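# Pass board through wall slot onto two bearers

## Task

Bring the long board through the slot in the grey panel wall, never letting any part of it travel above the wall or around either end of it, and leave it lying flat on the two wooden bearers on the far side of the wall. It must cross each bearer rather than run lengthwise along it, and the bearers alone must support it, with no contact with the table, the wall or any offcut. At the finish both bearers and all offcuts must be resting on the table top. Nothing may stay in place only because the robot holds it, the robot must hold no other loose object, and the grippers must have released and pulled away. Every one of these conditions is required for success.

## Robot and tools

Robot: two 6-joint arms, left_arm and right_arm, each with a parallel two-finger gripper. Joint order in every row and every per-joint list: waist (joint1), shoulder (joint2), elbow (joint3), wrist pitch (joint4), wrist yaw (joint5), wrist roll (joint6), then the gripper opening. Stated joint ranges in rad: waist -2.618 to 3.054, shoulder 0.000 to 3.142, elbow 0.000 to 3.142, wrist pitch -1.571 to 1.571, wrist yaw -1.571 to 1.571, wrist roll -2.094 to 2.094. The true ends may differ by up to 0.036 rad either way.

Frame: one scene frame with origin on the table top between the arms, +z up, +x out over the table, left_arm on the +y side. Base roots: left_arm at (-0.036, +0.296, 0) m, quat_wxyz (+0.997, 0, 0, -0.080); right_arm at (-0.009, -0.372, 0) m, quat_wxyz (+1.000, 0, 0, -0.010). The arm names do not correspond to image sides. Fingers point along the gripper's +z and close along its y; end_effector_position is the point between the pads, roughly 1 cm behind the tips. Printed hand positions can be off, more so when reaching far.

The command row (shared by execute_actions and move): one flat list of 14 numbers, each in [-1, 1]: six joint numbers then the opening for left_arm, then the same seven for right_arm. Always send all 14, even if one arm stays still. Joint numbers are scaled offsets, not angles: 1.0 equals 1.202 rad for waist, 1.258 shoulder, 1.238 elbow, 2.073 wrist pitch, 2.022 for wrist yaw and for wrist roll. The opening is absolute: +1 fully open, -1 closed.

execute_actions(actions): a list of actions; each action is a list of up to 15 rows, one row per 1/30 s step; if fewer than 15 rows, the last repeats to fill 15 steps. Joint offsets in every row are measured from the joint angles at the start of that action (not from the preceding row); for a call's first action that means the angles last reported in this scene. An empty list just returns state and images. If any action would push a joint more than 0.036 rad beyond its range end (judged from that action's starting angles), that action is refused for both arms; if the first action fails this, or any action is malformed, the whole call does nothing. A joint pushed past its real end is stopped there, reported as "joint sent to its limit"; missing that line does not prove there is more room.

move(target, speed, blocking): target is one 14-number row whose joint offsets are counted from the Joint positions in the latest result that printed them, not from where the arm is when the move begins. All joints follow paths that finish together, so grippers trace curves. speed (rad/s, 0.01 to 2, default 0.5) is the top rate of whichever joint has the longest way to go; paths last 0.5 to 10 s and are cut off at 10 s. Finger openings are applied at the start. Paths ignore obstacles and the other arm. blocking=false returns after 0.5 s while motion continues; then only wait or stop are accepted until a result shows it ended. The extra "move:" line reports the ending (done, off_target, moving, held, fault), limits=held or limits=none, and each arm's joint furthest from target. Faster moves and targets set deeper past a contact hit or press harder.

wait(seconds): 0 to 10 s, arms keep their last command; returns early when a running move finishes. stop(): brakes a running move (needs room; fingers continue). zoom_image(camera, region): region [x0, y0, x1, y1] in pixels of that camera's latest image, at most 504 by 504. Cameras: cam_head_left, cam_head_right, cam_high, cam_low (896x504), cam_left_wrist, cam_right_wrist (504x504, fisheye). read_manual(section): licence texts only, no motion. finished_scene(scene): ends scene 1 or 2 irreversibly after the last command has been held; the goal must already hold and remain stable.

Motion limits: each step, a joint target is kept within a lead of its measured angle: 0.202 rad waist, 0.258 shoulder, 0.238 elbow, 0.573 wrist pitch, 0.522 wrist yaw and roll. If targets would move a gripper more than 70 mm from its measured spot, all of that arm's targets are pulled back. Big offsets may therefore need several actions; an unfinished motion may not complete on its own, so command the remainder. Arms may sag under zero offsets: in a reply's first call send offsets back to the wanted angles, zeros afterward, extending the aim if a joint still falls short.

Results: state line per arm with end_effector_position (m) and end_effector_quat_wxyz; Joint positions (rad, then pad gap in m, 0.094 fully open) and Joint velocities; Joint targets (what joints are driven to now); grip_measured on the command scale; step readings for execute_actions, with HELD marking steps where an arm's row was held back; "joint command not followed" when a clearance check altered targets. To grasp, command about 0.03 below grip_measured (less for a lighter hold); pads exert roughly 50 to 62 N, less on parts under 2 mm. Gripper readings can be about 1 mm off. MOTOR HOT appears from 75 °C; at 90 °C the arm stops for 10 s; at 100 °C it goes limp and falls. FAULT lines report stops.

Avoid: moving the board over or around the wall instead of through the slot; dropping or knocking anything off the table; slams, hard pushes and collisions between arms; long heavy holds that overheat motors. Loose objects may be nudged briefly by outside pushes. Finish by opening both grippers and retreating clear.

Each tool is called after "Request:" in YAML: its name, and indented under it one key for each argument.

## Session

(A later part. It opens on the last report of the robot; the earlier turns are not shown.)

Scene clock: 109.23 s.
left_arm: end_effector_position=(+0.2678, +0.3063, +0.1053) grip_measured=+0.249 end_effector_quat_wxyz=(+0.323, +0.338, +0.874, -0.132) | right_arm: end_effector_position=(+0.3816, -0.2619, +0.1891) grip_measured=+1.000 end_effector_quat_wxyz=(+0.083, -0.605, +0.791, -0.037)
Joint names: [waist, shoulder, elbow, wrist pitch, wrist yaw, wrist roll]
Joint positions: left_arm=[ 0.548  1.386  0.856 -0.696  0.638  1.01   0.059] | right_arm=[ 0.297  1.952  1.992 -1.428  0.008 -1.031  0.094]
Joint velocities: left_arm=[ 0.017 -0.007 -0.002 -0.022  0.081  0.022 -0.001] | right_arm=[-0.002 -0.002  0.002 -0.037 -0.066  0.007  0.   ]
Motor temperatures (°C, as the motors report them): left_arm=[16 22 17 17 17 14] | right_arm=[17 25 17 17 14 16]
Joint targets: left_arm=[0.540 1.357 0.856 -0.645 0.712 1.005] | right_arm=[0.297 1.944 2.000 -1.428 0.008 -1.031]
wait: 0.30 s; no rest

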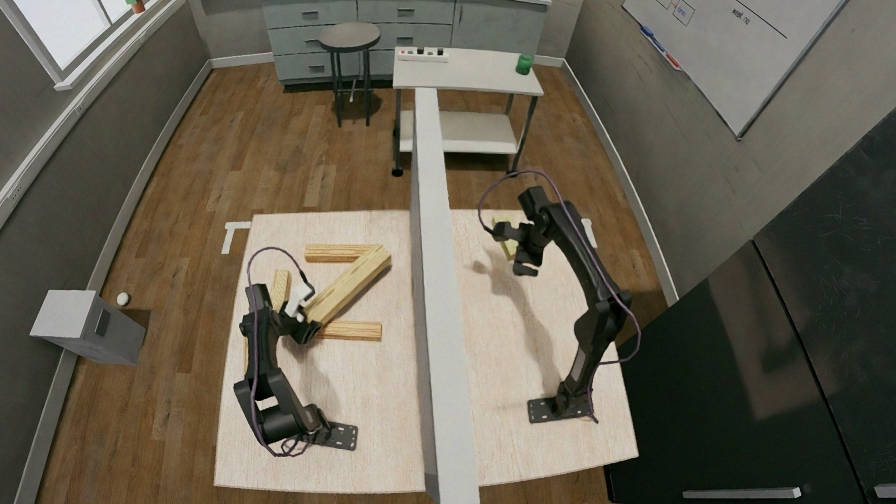

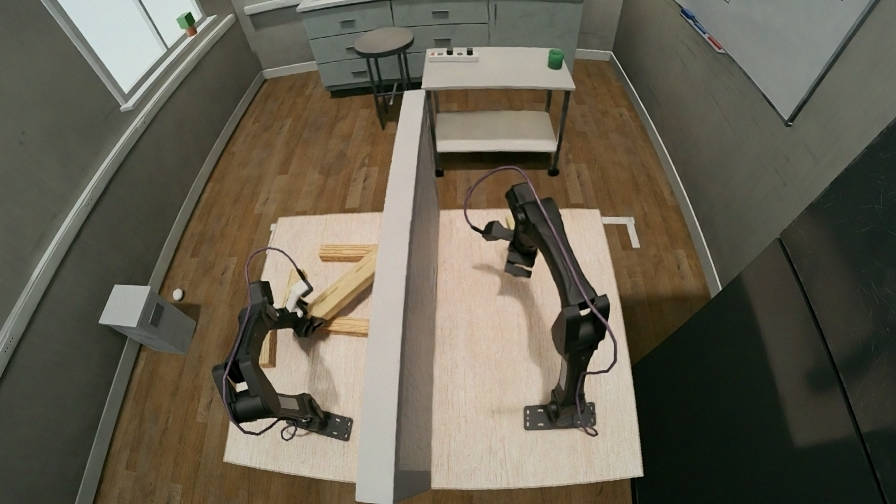

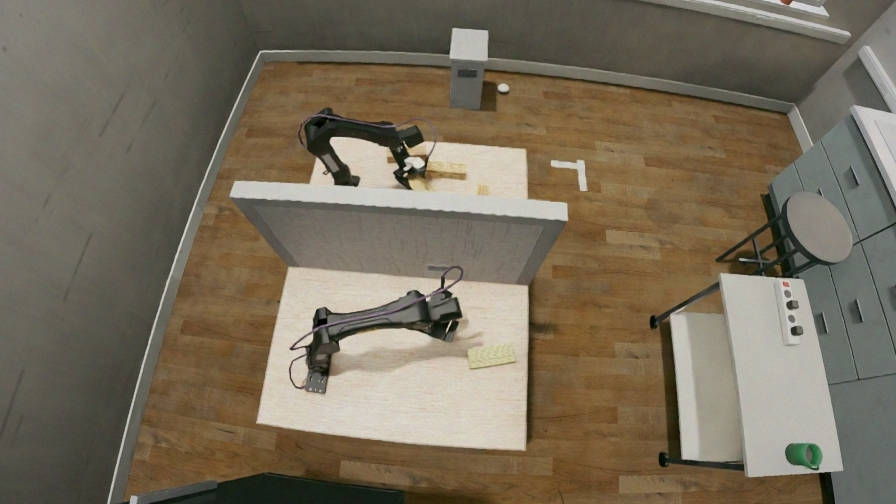

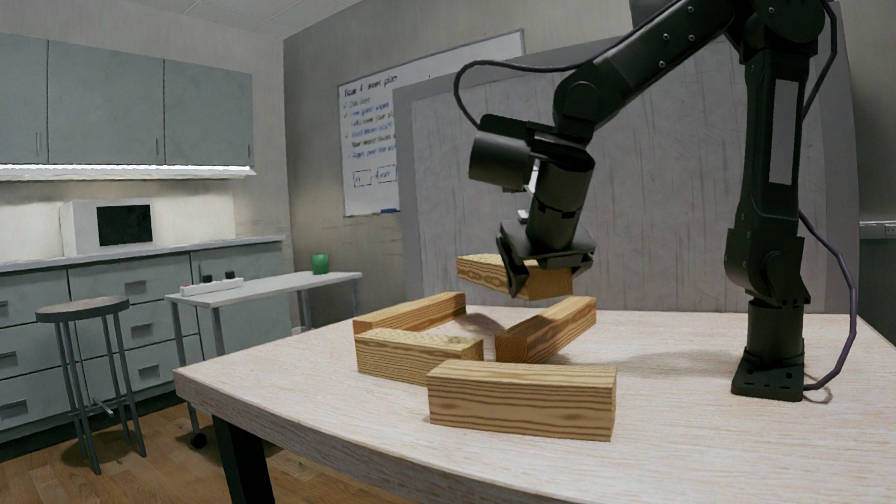

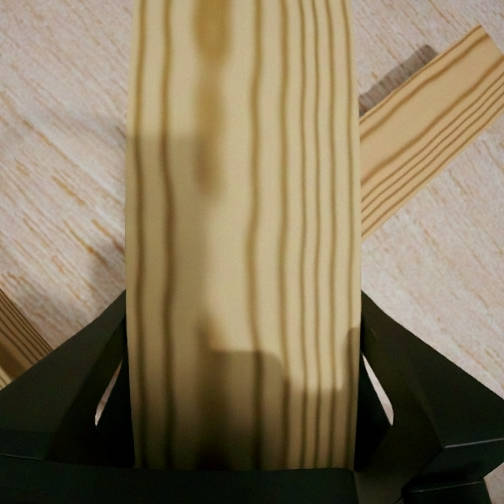

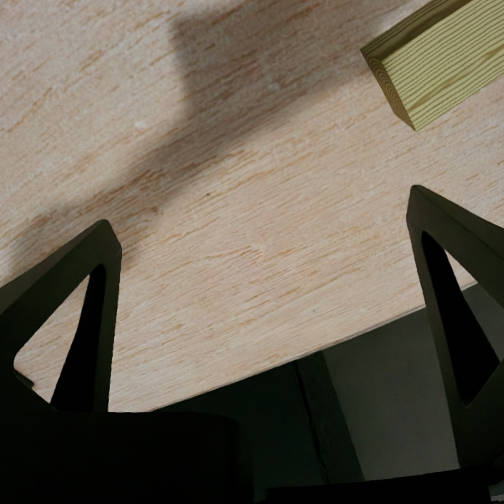

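Request:
execute_actions:
  actions:
    - [[-0.0285,-0.0342,-0.0085,0.0339,0.0334,-0.0157,0.0,0,-0.0064,0.0065,0,0,0,1],[-0.0365,-0.0568,-0.0256,0.0531,0.0252,-0.0440,0.0,0,-0.0064,0.0065,0,0,0,1],[-0.0464,-0.0849,-0.0485,0.0739,0.0143,-0.0763,0.0,0,-0.0064,0.0065,0,0,0,1],[-0.0577,-0.1166,-0.0751,0.0944,0.0008,-0.1108,0.0,0,-0.0064,0.0065,0,0,0,1],[-0.0696,-0.1470,-0.1036,0.1128,-0.0150,-0.1457,0.0,0,-0.0064,0.0065,0,0,0,1],[-0.0814,-0.1764,-0.1317,0.1280,-0.0323,-0.1791,0.0,0,-0.0064,0.0065,0,0,0,1],[-0.0926,-0.2034,-0.1579,0.1395,-0.0500,-0.2088,0.0,0,-0.0064,0.0065,0,0,0,1],[-0.1023,-0.2270,-0.1809,0.1471,-0.0665,-0.2330,0.0,0,-0.0064,0.0065,0,0,0,1],[-0.1102,-0.2463,-0.1996,0.1512,-0.0801,-0.2501,0.0,0,-0.0064,0.0065,0,0,0,1],[-0.1156,-0.2609,-0.2135,0.1526,-0.0895,-0.2589,0.0,0,-0.0064,0.0065,0,0,0,1],[-0.1183,-0.2718,-0.2222,0.1516,-0.0935,-0.2587,0.0,0,-0.0064,0.0065,0,0,0,1],[-0.1182,-0.2761,-0.2258,0.1487,-0.0915,-0.2495,0.0,0,-0.0064,0.0065,0,0,0,1],[-0.1151,-0.2736,-0.2241,0.1439,-0.0837,-0.2318,0.0,0,-0.0064,0.0065,0,0,0,1],[-0.1313,-0.2683,-0.2205,0.1403,-0.0779,-0.2191,0.0,0,-0.0064,0.0065,0,0,0,1],[-0.1313,-0.2683,-0.2205,0.1403,-0.0779,-0.2191,0.0,0,-0.0064,0.0065,0,0,0,1]]

Request:
wait:
  seconds: 0.3

Scene clock: 112.80 s.
left_arm: end_effector_position=(+0.2371, +0.2874, +0.0896) grip_measured=+0.249 end_effector_quat_wxyz=(+0.334, +0.215, +0.914, -0.083) | right_arm: end_effector_position=(+0.3816, -0.2619, +0.1891) grip_measured=+1.000 end_effector_quat_wxyz=(+0.083, -0.605, +0.791, -0.037)
Joint names: [waist, shoulder, elbow, wrist pitch, wrist yaw, wrist roll]
Joint positions: left_arm=[ 0.408  1.08   0.573 -0.499  0.442  0.58   0.059] | right_arm=[ 0.297  1.952  1.992 -1.428  0.008 -1.031  0.094]
Joint velocities: left_arm=[-0.125 -0.007 -0.051 -0.022 -0.168 -0.095 -0.001] | right_arm=[-0.007  0.002  0.002  0.022  0.037  0.007  0.   ]
Motor temperatures (°C, as the motors report them): left_arm=[16 21 17 17 17 14] | right_arm=[17 25 17 17 14 16]
Joint targets: left_arm=[0.390 1.048 0.583 -0.405 0.480 0.567] | right_arm=[0.297 1.944 2.000 -1.428 0.008 -1.031]
Step readings (joint positions):
0: left_arm=[0.548 1.386 0.856 -0.696 0.638 1.008] | right_arm=[0.297 1.952 1.992 -1.428 0.008 -1.031]
1: left_arm=[0.544 1.386 0.856 -0.694 0.635 1.004] | right_arm=[0.297 1.952 1.992 -1.428 0.008 -1.031]
2: left_arm=[0.536 1.381 0.851 -0.682 0.630 0.990] | right_arm=[0.297 1.952 1.992 -1.428 0.008 -1.031]
4: left_arm=[0.511 1.343 0.813 -0.634 0.611 0.933] | right_arm=[0.297 1.952 1.992 -1.428 0.008 -1.031]
8: left_arm=[0.450 1.191 0.685 -0.541 0.543 0.750] | right_arm=[0.297 1.952 1.992 -1.428 0.008 -1.031]
15: Joint positions above

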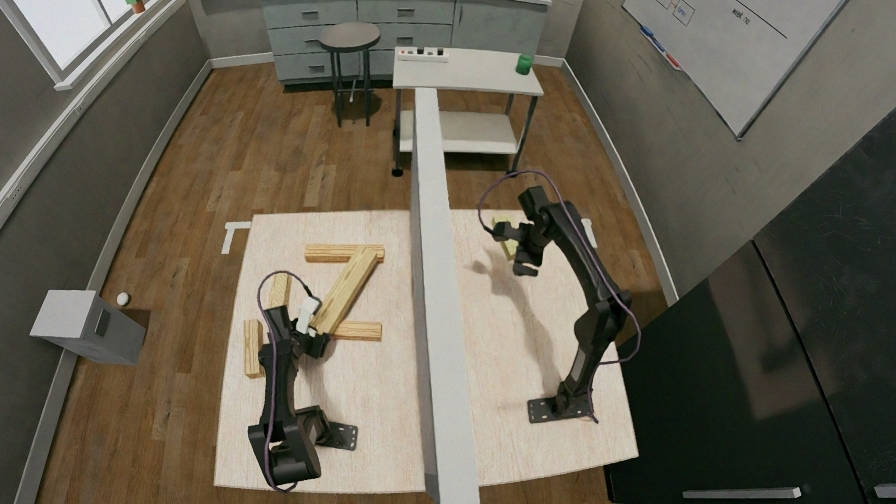

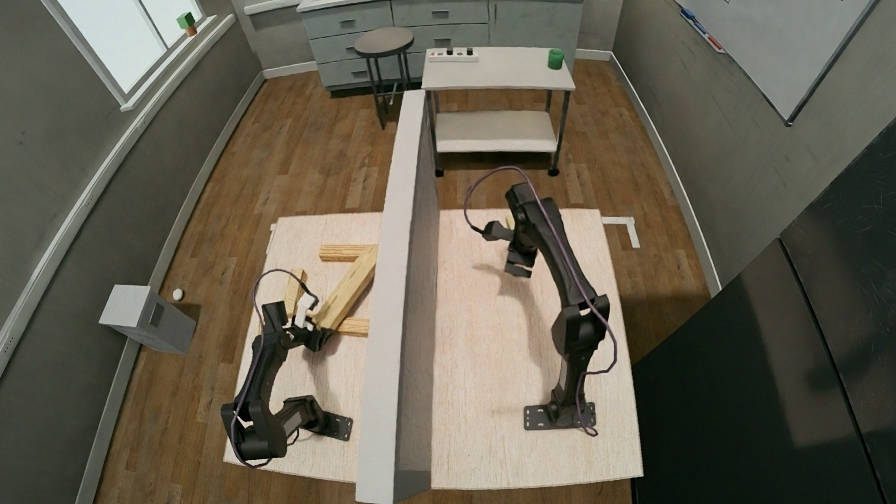

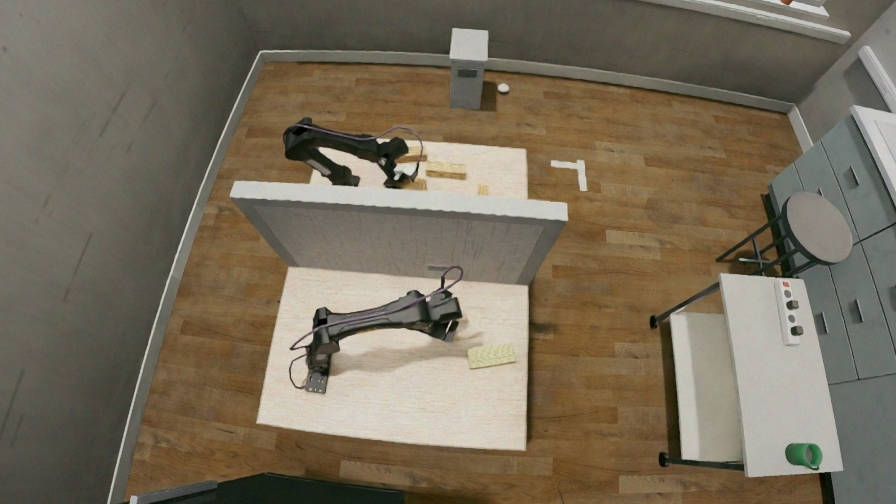

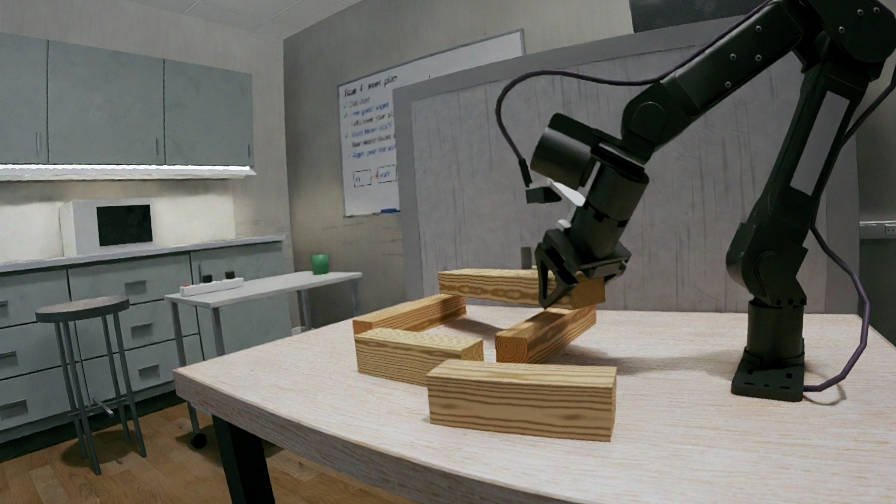

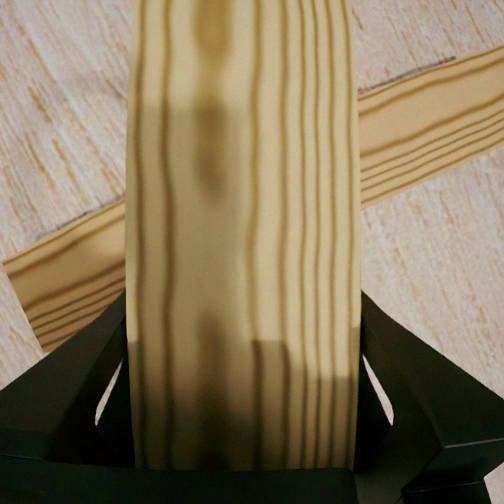

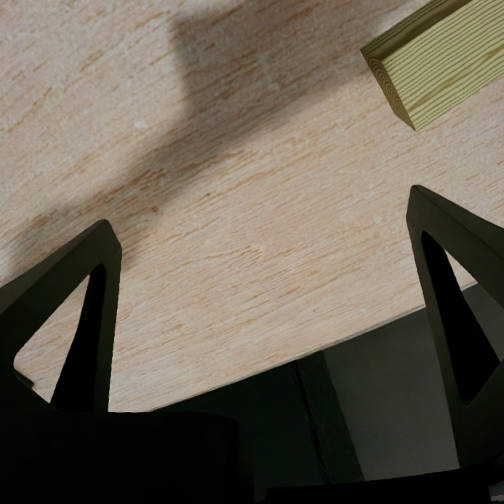

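Scene clock: 113.10 s.
left_arm: end_effector_position=(+0.2379, +0.2857, +0.0897) grip_measured=+0.249 end_effector_quat_wxyz=(+0.334, +0.216, +0.914, -0.083) | right_arm: end_effector_position=(+0.3816, -0.2619, +0.1891) grip_measured=+1.000 end_effector_quat_wxyz=(+0.083, -0.605, +0.791, -0.037)
Joint names: [waist, shoulder, elbow, wrist pitch, wrist yaw, wrist roll]
Joint positions: left_arm=[ 0.398  1.08   0.572 -0.493  0.436  0.573  0.059] | right_arm=[ 0.297  1.952  1.992 -1.428  0.008 -1.031  0.094]
Joint velocities: left_arm=[-0.012  0.012 -0.017  0.007  0.022 -0.051 -0.   ] | right_arm=[-0.027 -0.007 -0.017  0.037 -0.081  0.007  0.   ]
Motor temperatures (°C, as the motors report them): left_arm=[16 21 17 18 17 14] | right_arm=[17 25 17 17 14 16]
Joint targets: left_arm=[0.390 1.048 0.583 -0.405 0.480 0.567] | right_arm=[0.297 1.944 2.000 -1.428 0.008 -1.031]
wait: 0.30 s; no rest

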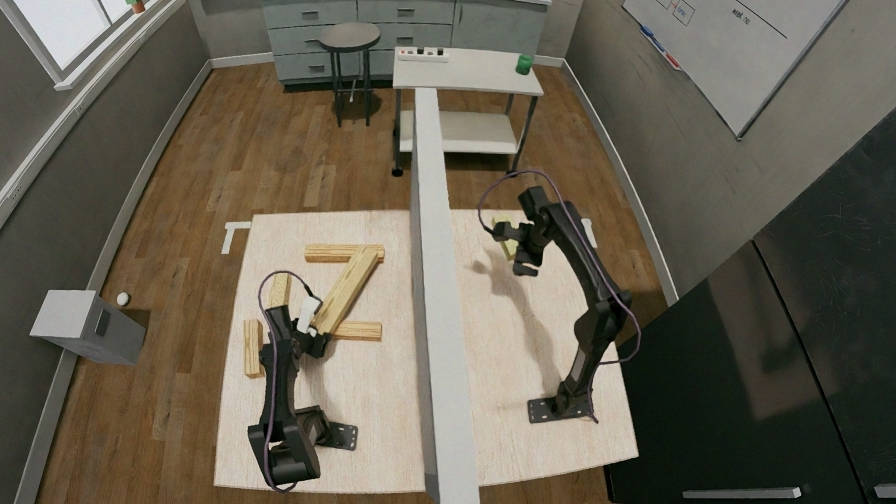

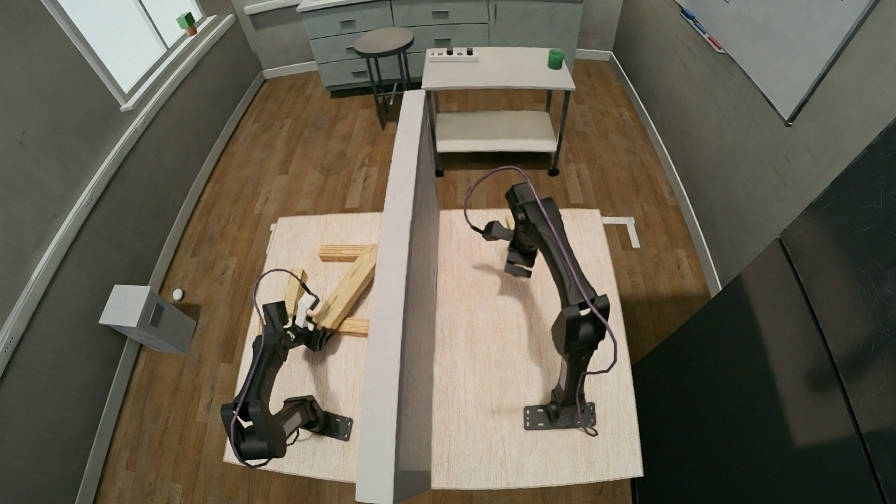

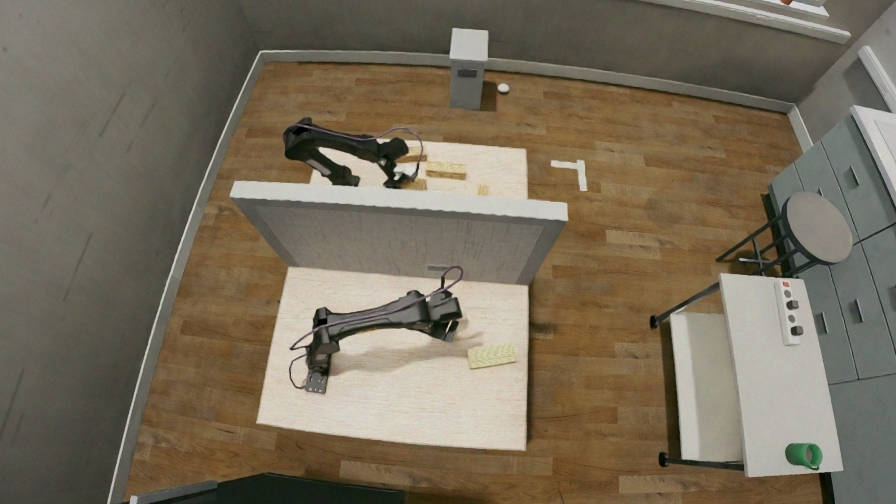

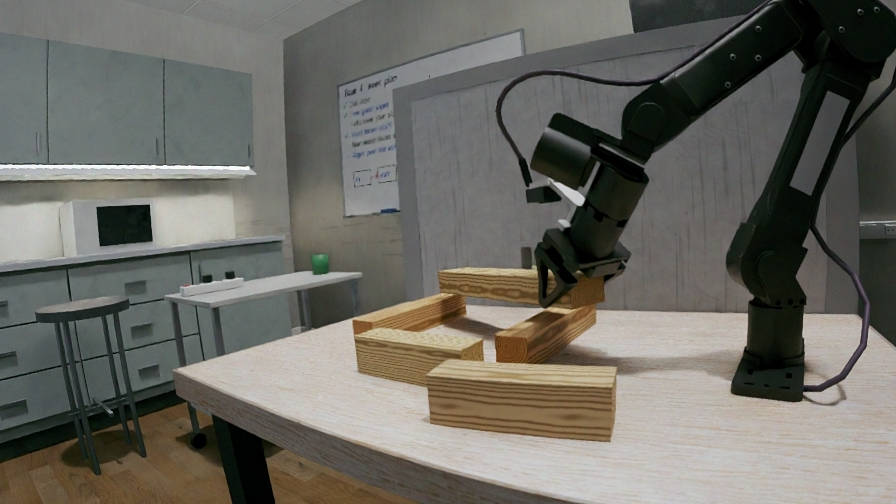

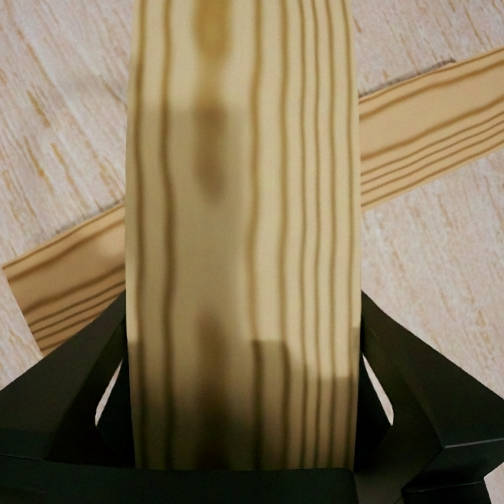

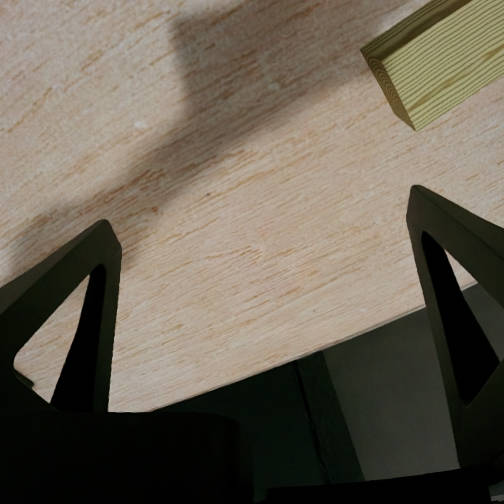

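Request:
zoom_image:
  camera: "cam_head_left"
  region: [230, 220, 430, 380]

Request:
zoom_image:
  camera: "cam_low"
  region: [330, 220, 650, 400]

Region (230, 220, 430, 380) of cam_head_left's 896x504 image, scaled by 2.520, with more detail than that image has; it fills the top 403 rows of this view, and the rest is white.

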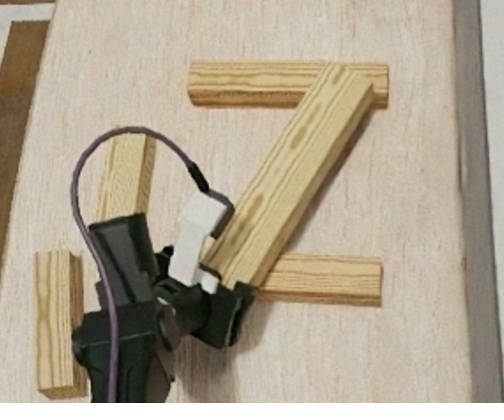

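Region (330, 220, 650, 400) of cam_low's 896x504 image, scaled by 1.575, with more detail than that image has; it fills the top 284 rows of this view, and the rest is white.

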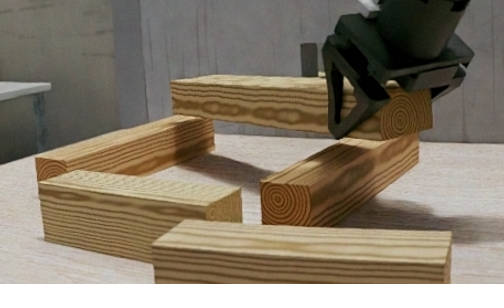

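Request:
zoom_image:
  camera: "cam_head_left"
  region: [290, 230, 400, 290]

Request:
zoom_image:
  camera: "cam_head_left"
  region: [290, 290, 400, 350]

Region (290, 230, 400, 290) of cam_head_left's 896x504 image, scaled by 4.582, with more detail than that image has; it fills the top 275 rows of this view, and the rest is white.

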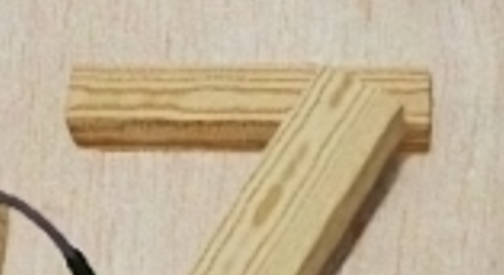

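Region (290, 290, 400, 350) of cam_head_left's 896x504 image, scaled by 4.582, with more detail than that image has; it fills the top 275 rows of this view, and the rest is white.

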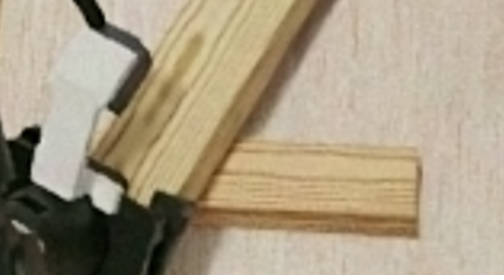

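Request:
execute_actions:
  actions:
    - [[-0.0252,-0.0199,0.0105,0.0479,0.0151,-0.0145,0.0,0,-0.0064,0.0065,0,0,0,1],[-0.0373,-0.0141,0.0121,0.0593,-0.0008,-0.0399,0.0,0,-0.0064,0.0065,0,0,0,1],[-0.0527,-0.0088,0.0137,0.0722,-0.0193,-0.0681,0.0,0,-0.0064,0.0065,0,0,0,1],[-0.0705,-0.0035,0.0153,0.0856,-0.0395,-0.0971,0.0,0,-0.0064,0.0065,0,0,0,1],[-0.0896,0.0005,0.0162,0.0987,-0.0600,-0.1252,0.0,0,-0.0064,0.0065,0,0,0,1],[-0.1091,0.0038,0.0162,0.1108,-0.0798,-0.1507,0.0,0,-0.0064,0.0065,0,0,0,1],[-0.1277,0.0081,0.0162,0.1212,-0.0976,-0.1722,0.0,0,-0.0064,0.0065,0,0,0,1],[-0.1443,0.0128,0.0162,0.1293,-0.1125,-0.1886,0.0,0,-0.0064,0.0065,0,0,0,1],[-0.1581,0.0174,0.0162,0.1349,-0.1236,-0.1993,0.0,0,-0.0064,0.0065,0,0,0,1],[-0.1681,0.0214,0.0162,0.1378,-0.1302,-0.2040,0.0,0,-0.0064,0.0065,0,0,0,1],[-0.1740,0.0241,0.0162,0.1379,-0.1319,-0.2025,0.0,0,-0.0064,0.0065,0,0,0,1],[-0.1751,0.0251,0.0162,0.1353,-0.1287,-0.1951,0.0,0,-0.0064,0.0065,0,0,0,1],[-0.1715,0.0242,0.0162,0.1301,-0.1207,-0.1821,0.0,0,-0.0064,0.0065,0,0,0,1],[-0.1821,0.0224,0.0162,0.1261,-0.1151,-0.1728,0.0,0,-0.0064,0.0065,0,0,0,1],[-0.1821,0.0224,0.0162,0.1261,-0.1151,-0.1728,0.0,0,-0.0064,0.0065,0,0,0,1]]

Request:
wait:
  seconds: 0.3

Scene clock: 117.87 s.
left_arm: end_effector_position=(+0.2660, +0.2718, +0.0927) grip_measured=+0.249 end_effector_quat_wxyz=(+0.348, +0.127, +0.927, -0.047) | right_arm: end_effector_position=(+0.3816, -0.2619, +0.1891) grip_measured=+1.000 end_effector_quat_wxyz=(+0.083, -0.605, +0.791, -0.037)
Joint names: [waist, shoulder, elbow, wrist pitch, wrist yaw, wrist roll]
Joint positions: left_arm=[ 0.193  1.112  0.572 -0.336  0.198  0.233  0.059] | right_arm=[ 0.297  1.952  1.992 -1.428  0.008 -1.031  0.094]
Joint velocities: left_arm=[-0.095  0.002 -0.007 -0.066 -0.037  0.007 -0.   ] | right_arm=[-0.007 -0.012 -0.007 -0.007  0.022  0.066  0.   ]
Motor temperatures (°C, as the motors report them): left_arm=[16 20 17 19 17 14] | right_arm=[17 25 17 17 14 16]
Joint targets: left_arm=[0.179 1.108 0.593 -0.232 0.203 0.223] | right_arm=[0.297 1.944 2.000 -1.428 0.008 -1.031]
Step readings (joint positions):
0: left_arm=[0.398 1.080 0.572 -0.493 0.436 0.571] | right_arm=[0.297 1.952 1.992 -1.428 0.008 -1.031]
1: left_arm=[0.394 1.080 0.572 -0.492 0.432 0.567] | right_arm=[0.297 1.952 1.992 -1.428 0.008 -1.031]
2: left_arm=[0.385 1.080 0.572 -0.487 0.424 0.555] | right_arm=[0.297 1.952 1.992 -1.428 0.008 -1.031]
4: left_arm=[0.353 1.080 0.572 -0.470 0.394 0.507] | right_arm=[0.297 1.952 1.992 -1.428 0.008 -1.031]
8: left_arm=[0.265 1.085 0.572 -0.403 0.295 0.357] | right_arm=[0.297 1.952 1.992 -1.428 0.008 -1.031]
15: Joint positions above

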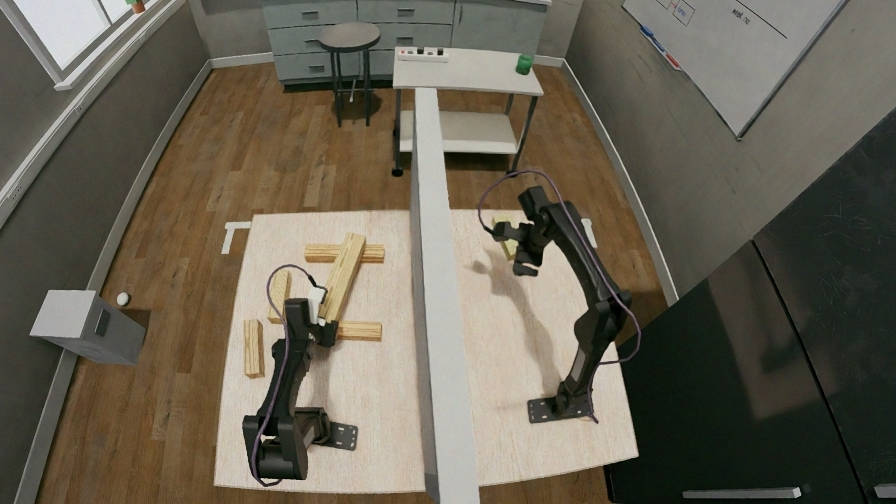

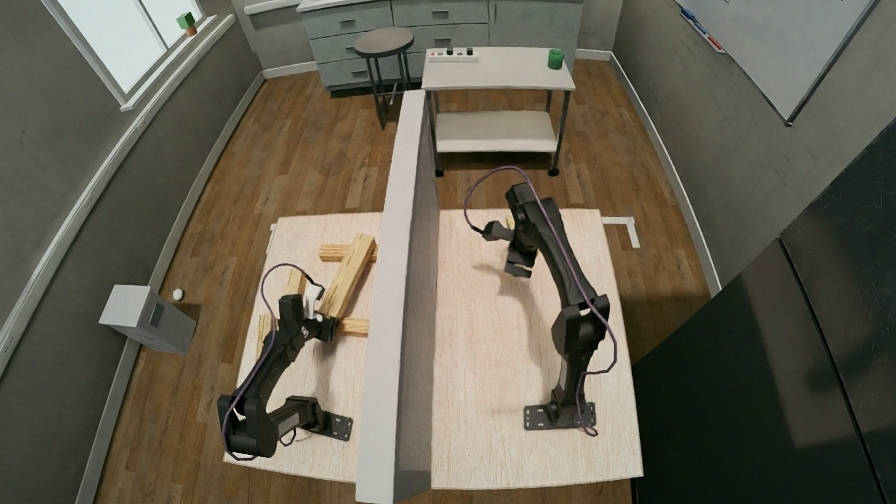

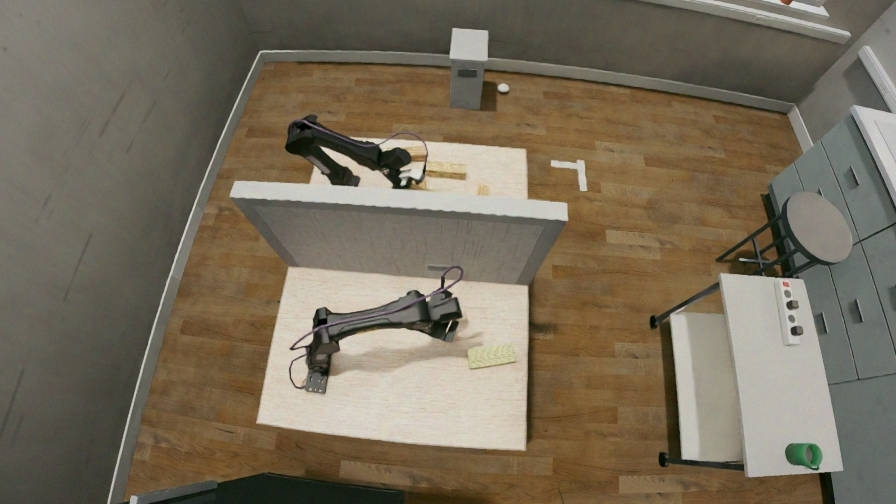

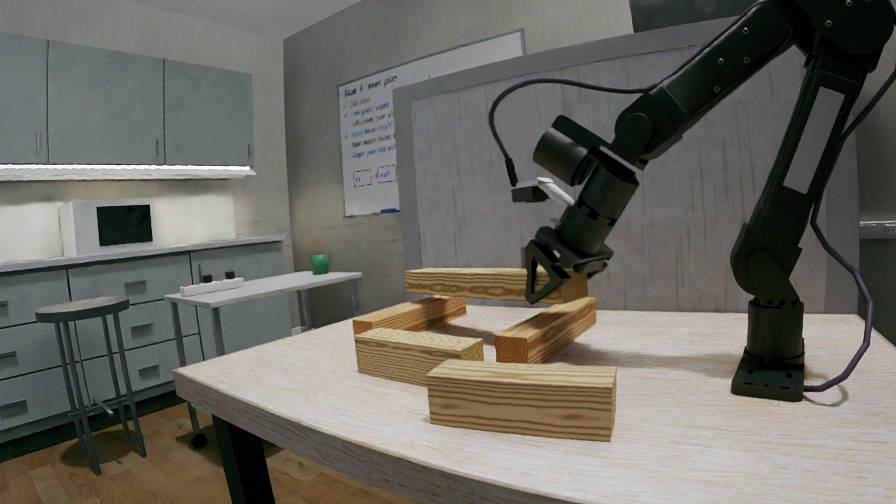

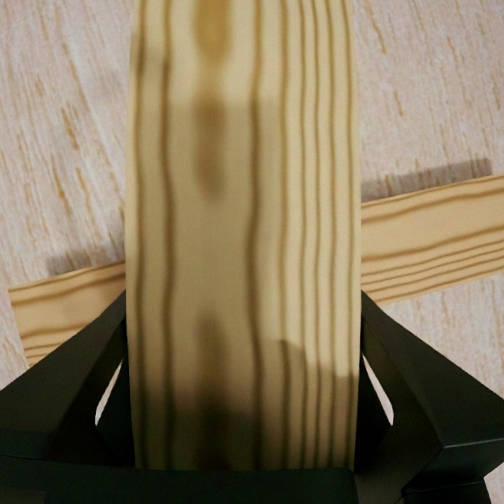

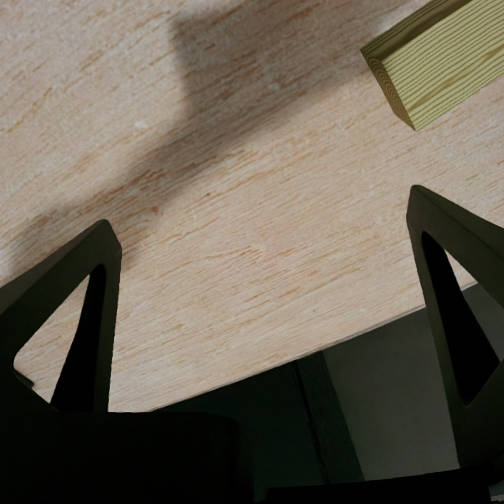

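Scene clock: 118.17 s.
left_arm: end_effector_position=(+0.2660, +0.2708, +0.0927) grip_measured=+0.249 end_effector_quat_wxyz=(+0.348, +0.127, +0.928, -0.046) | right_arm: end_effector_position=(+0.3816, -0.2619, +0.1891) grip_measured=+1.000 end_effector_quat_wxyz=(+0.083, -0.605, +0.791, -0.037)
Joint names: [waist, shoulder, elbow, wrist pitch, wrist yaw, wrist roll]
Joint positions: left_arm=[ 0.187  1.112  0.572 -0.335  0.192  0.229  0.059] | right_arm=[ 0.297  1.952  1.992 -1.428  0.008 -1.031  0.094]
Joint velocities: left_arm=[ 0.007 -0.002 -0.002 -0.051 -0.051 -0.007  0.   ] | right_arm=[ 0.007 -0.007 -0.012 -0.051  0.007 -0.081  0.   ]
Motor temperatures (°C, as the motors report them): left_arm=[16 20 17 19 17 14] | right_arm=[17 25 17 17 14 16]
Joint targets: left_arm=[0.179 1.108 0.593 -0.232 0.203 0.223] | right_arm=[0.297 1.944 2.000 -1.428 0.008 -1.031]
wait: 0.30 s; no rest

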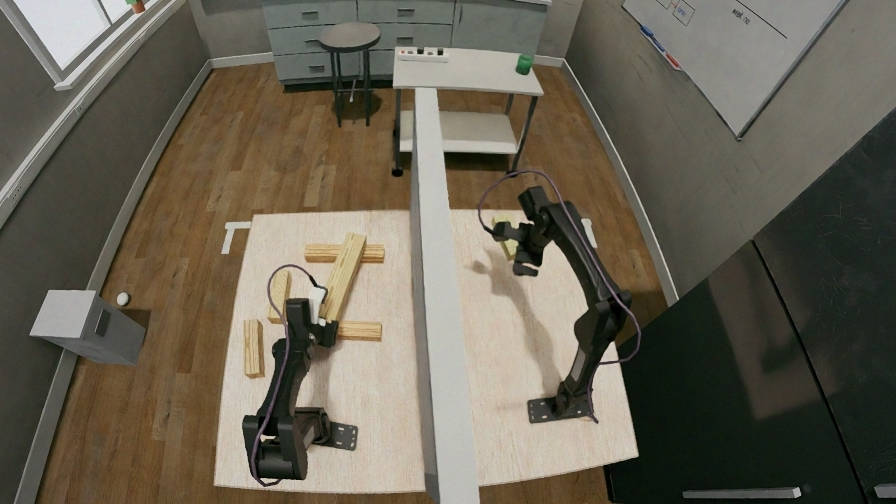

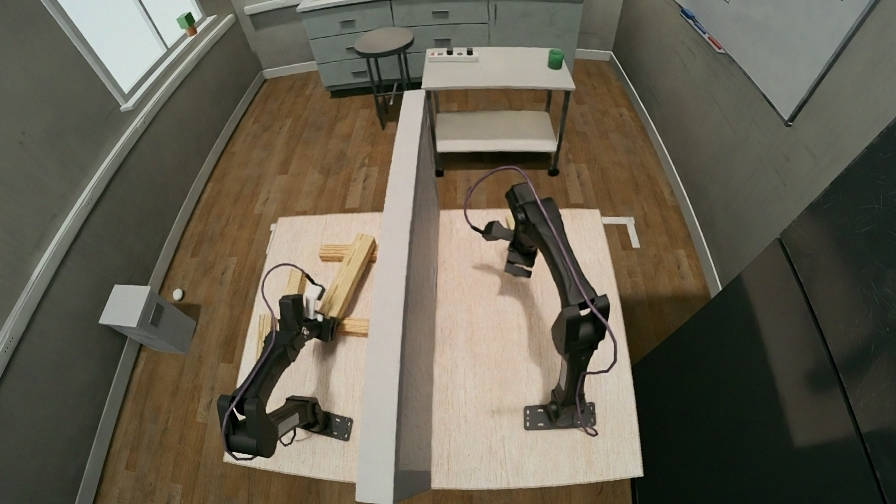

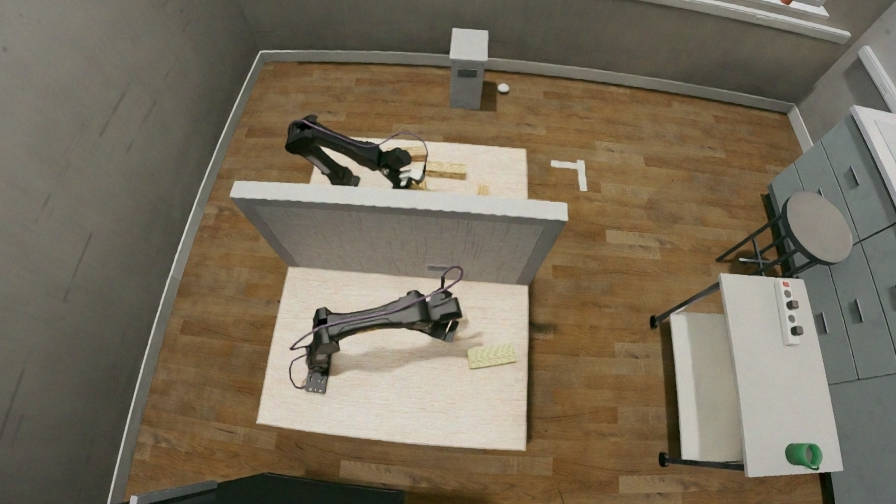

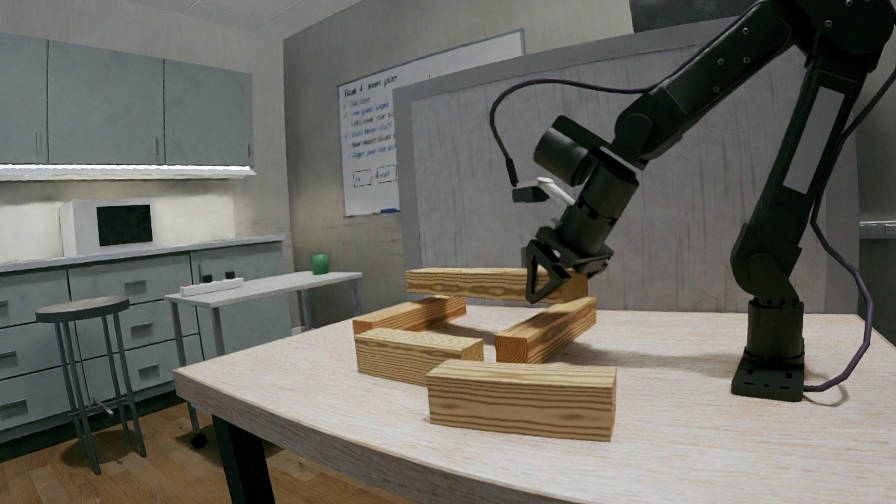

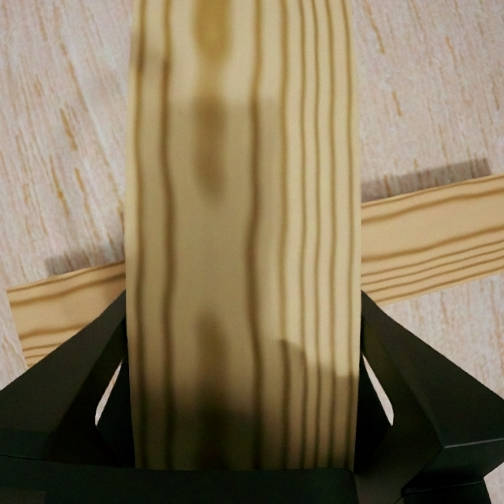

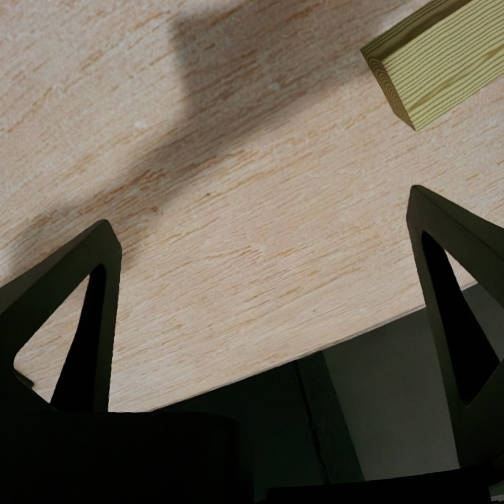

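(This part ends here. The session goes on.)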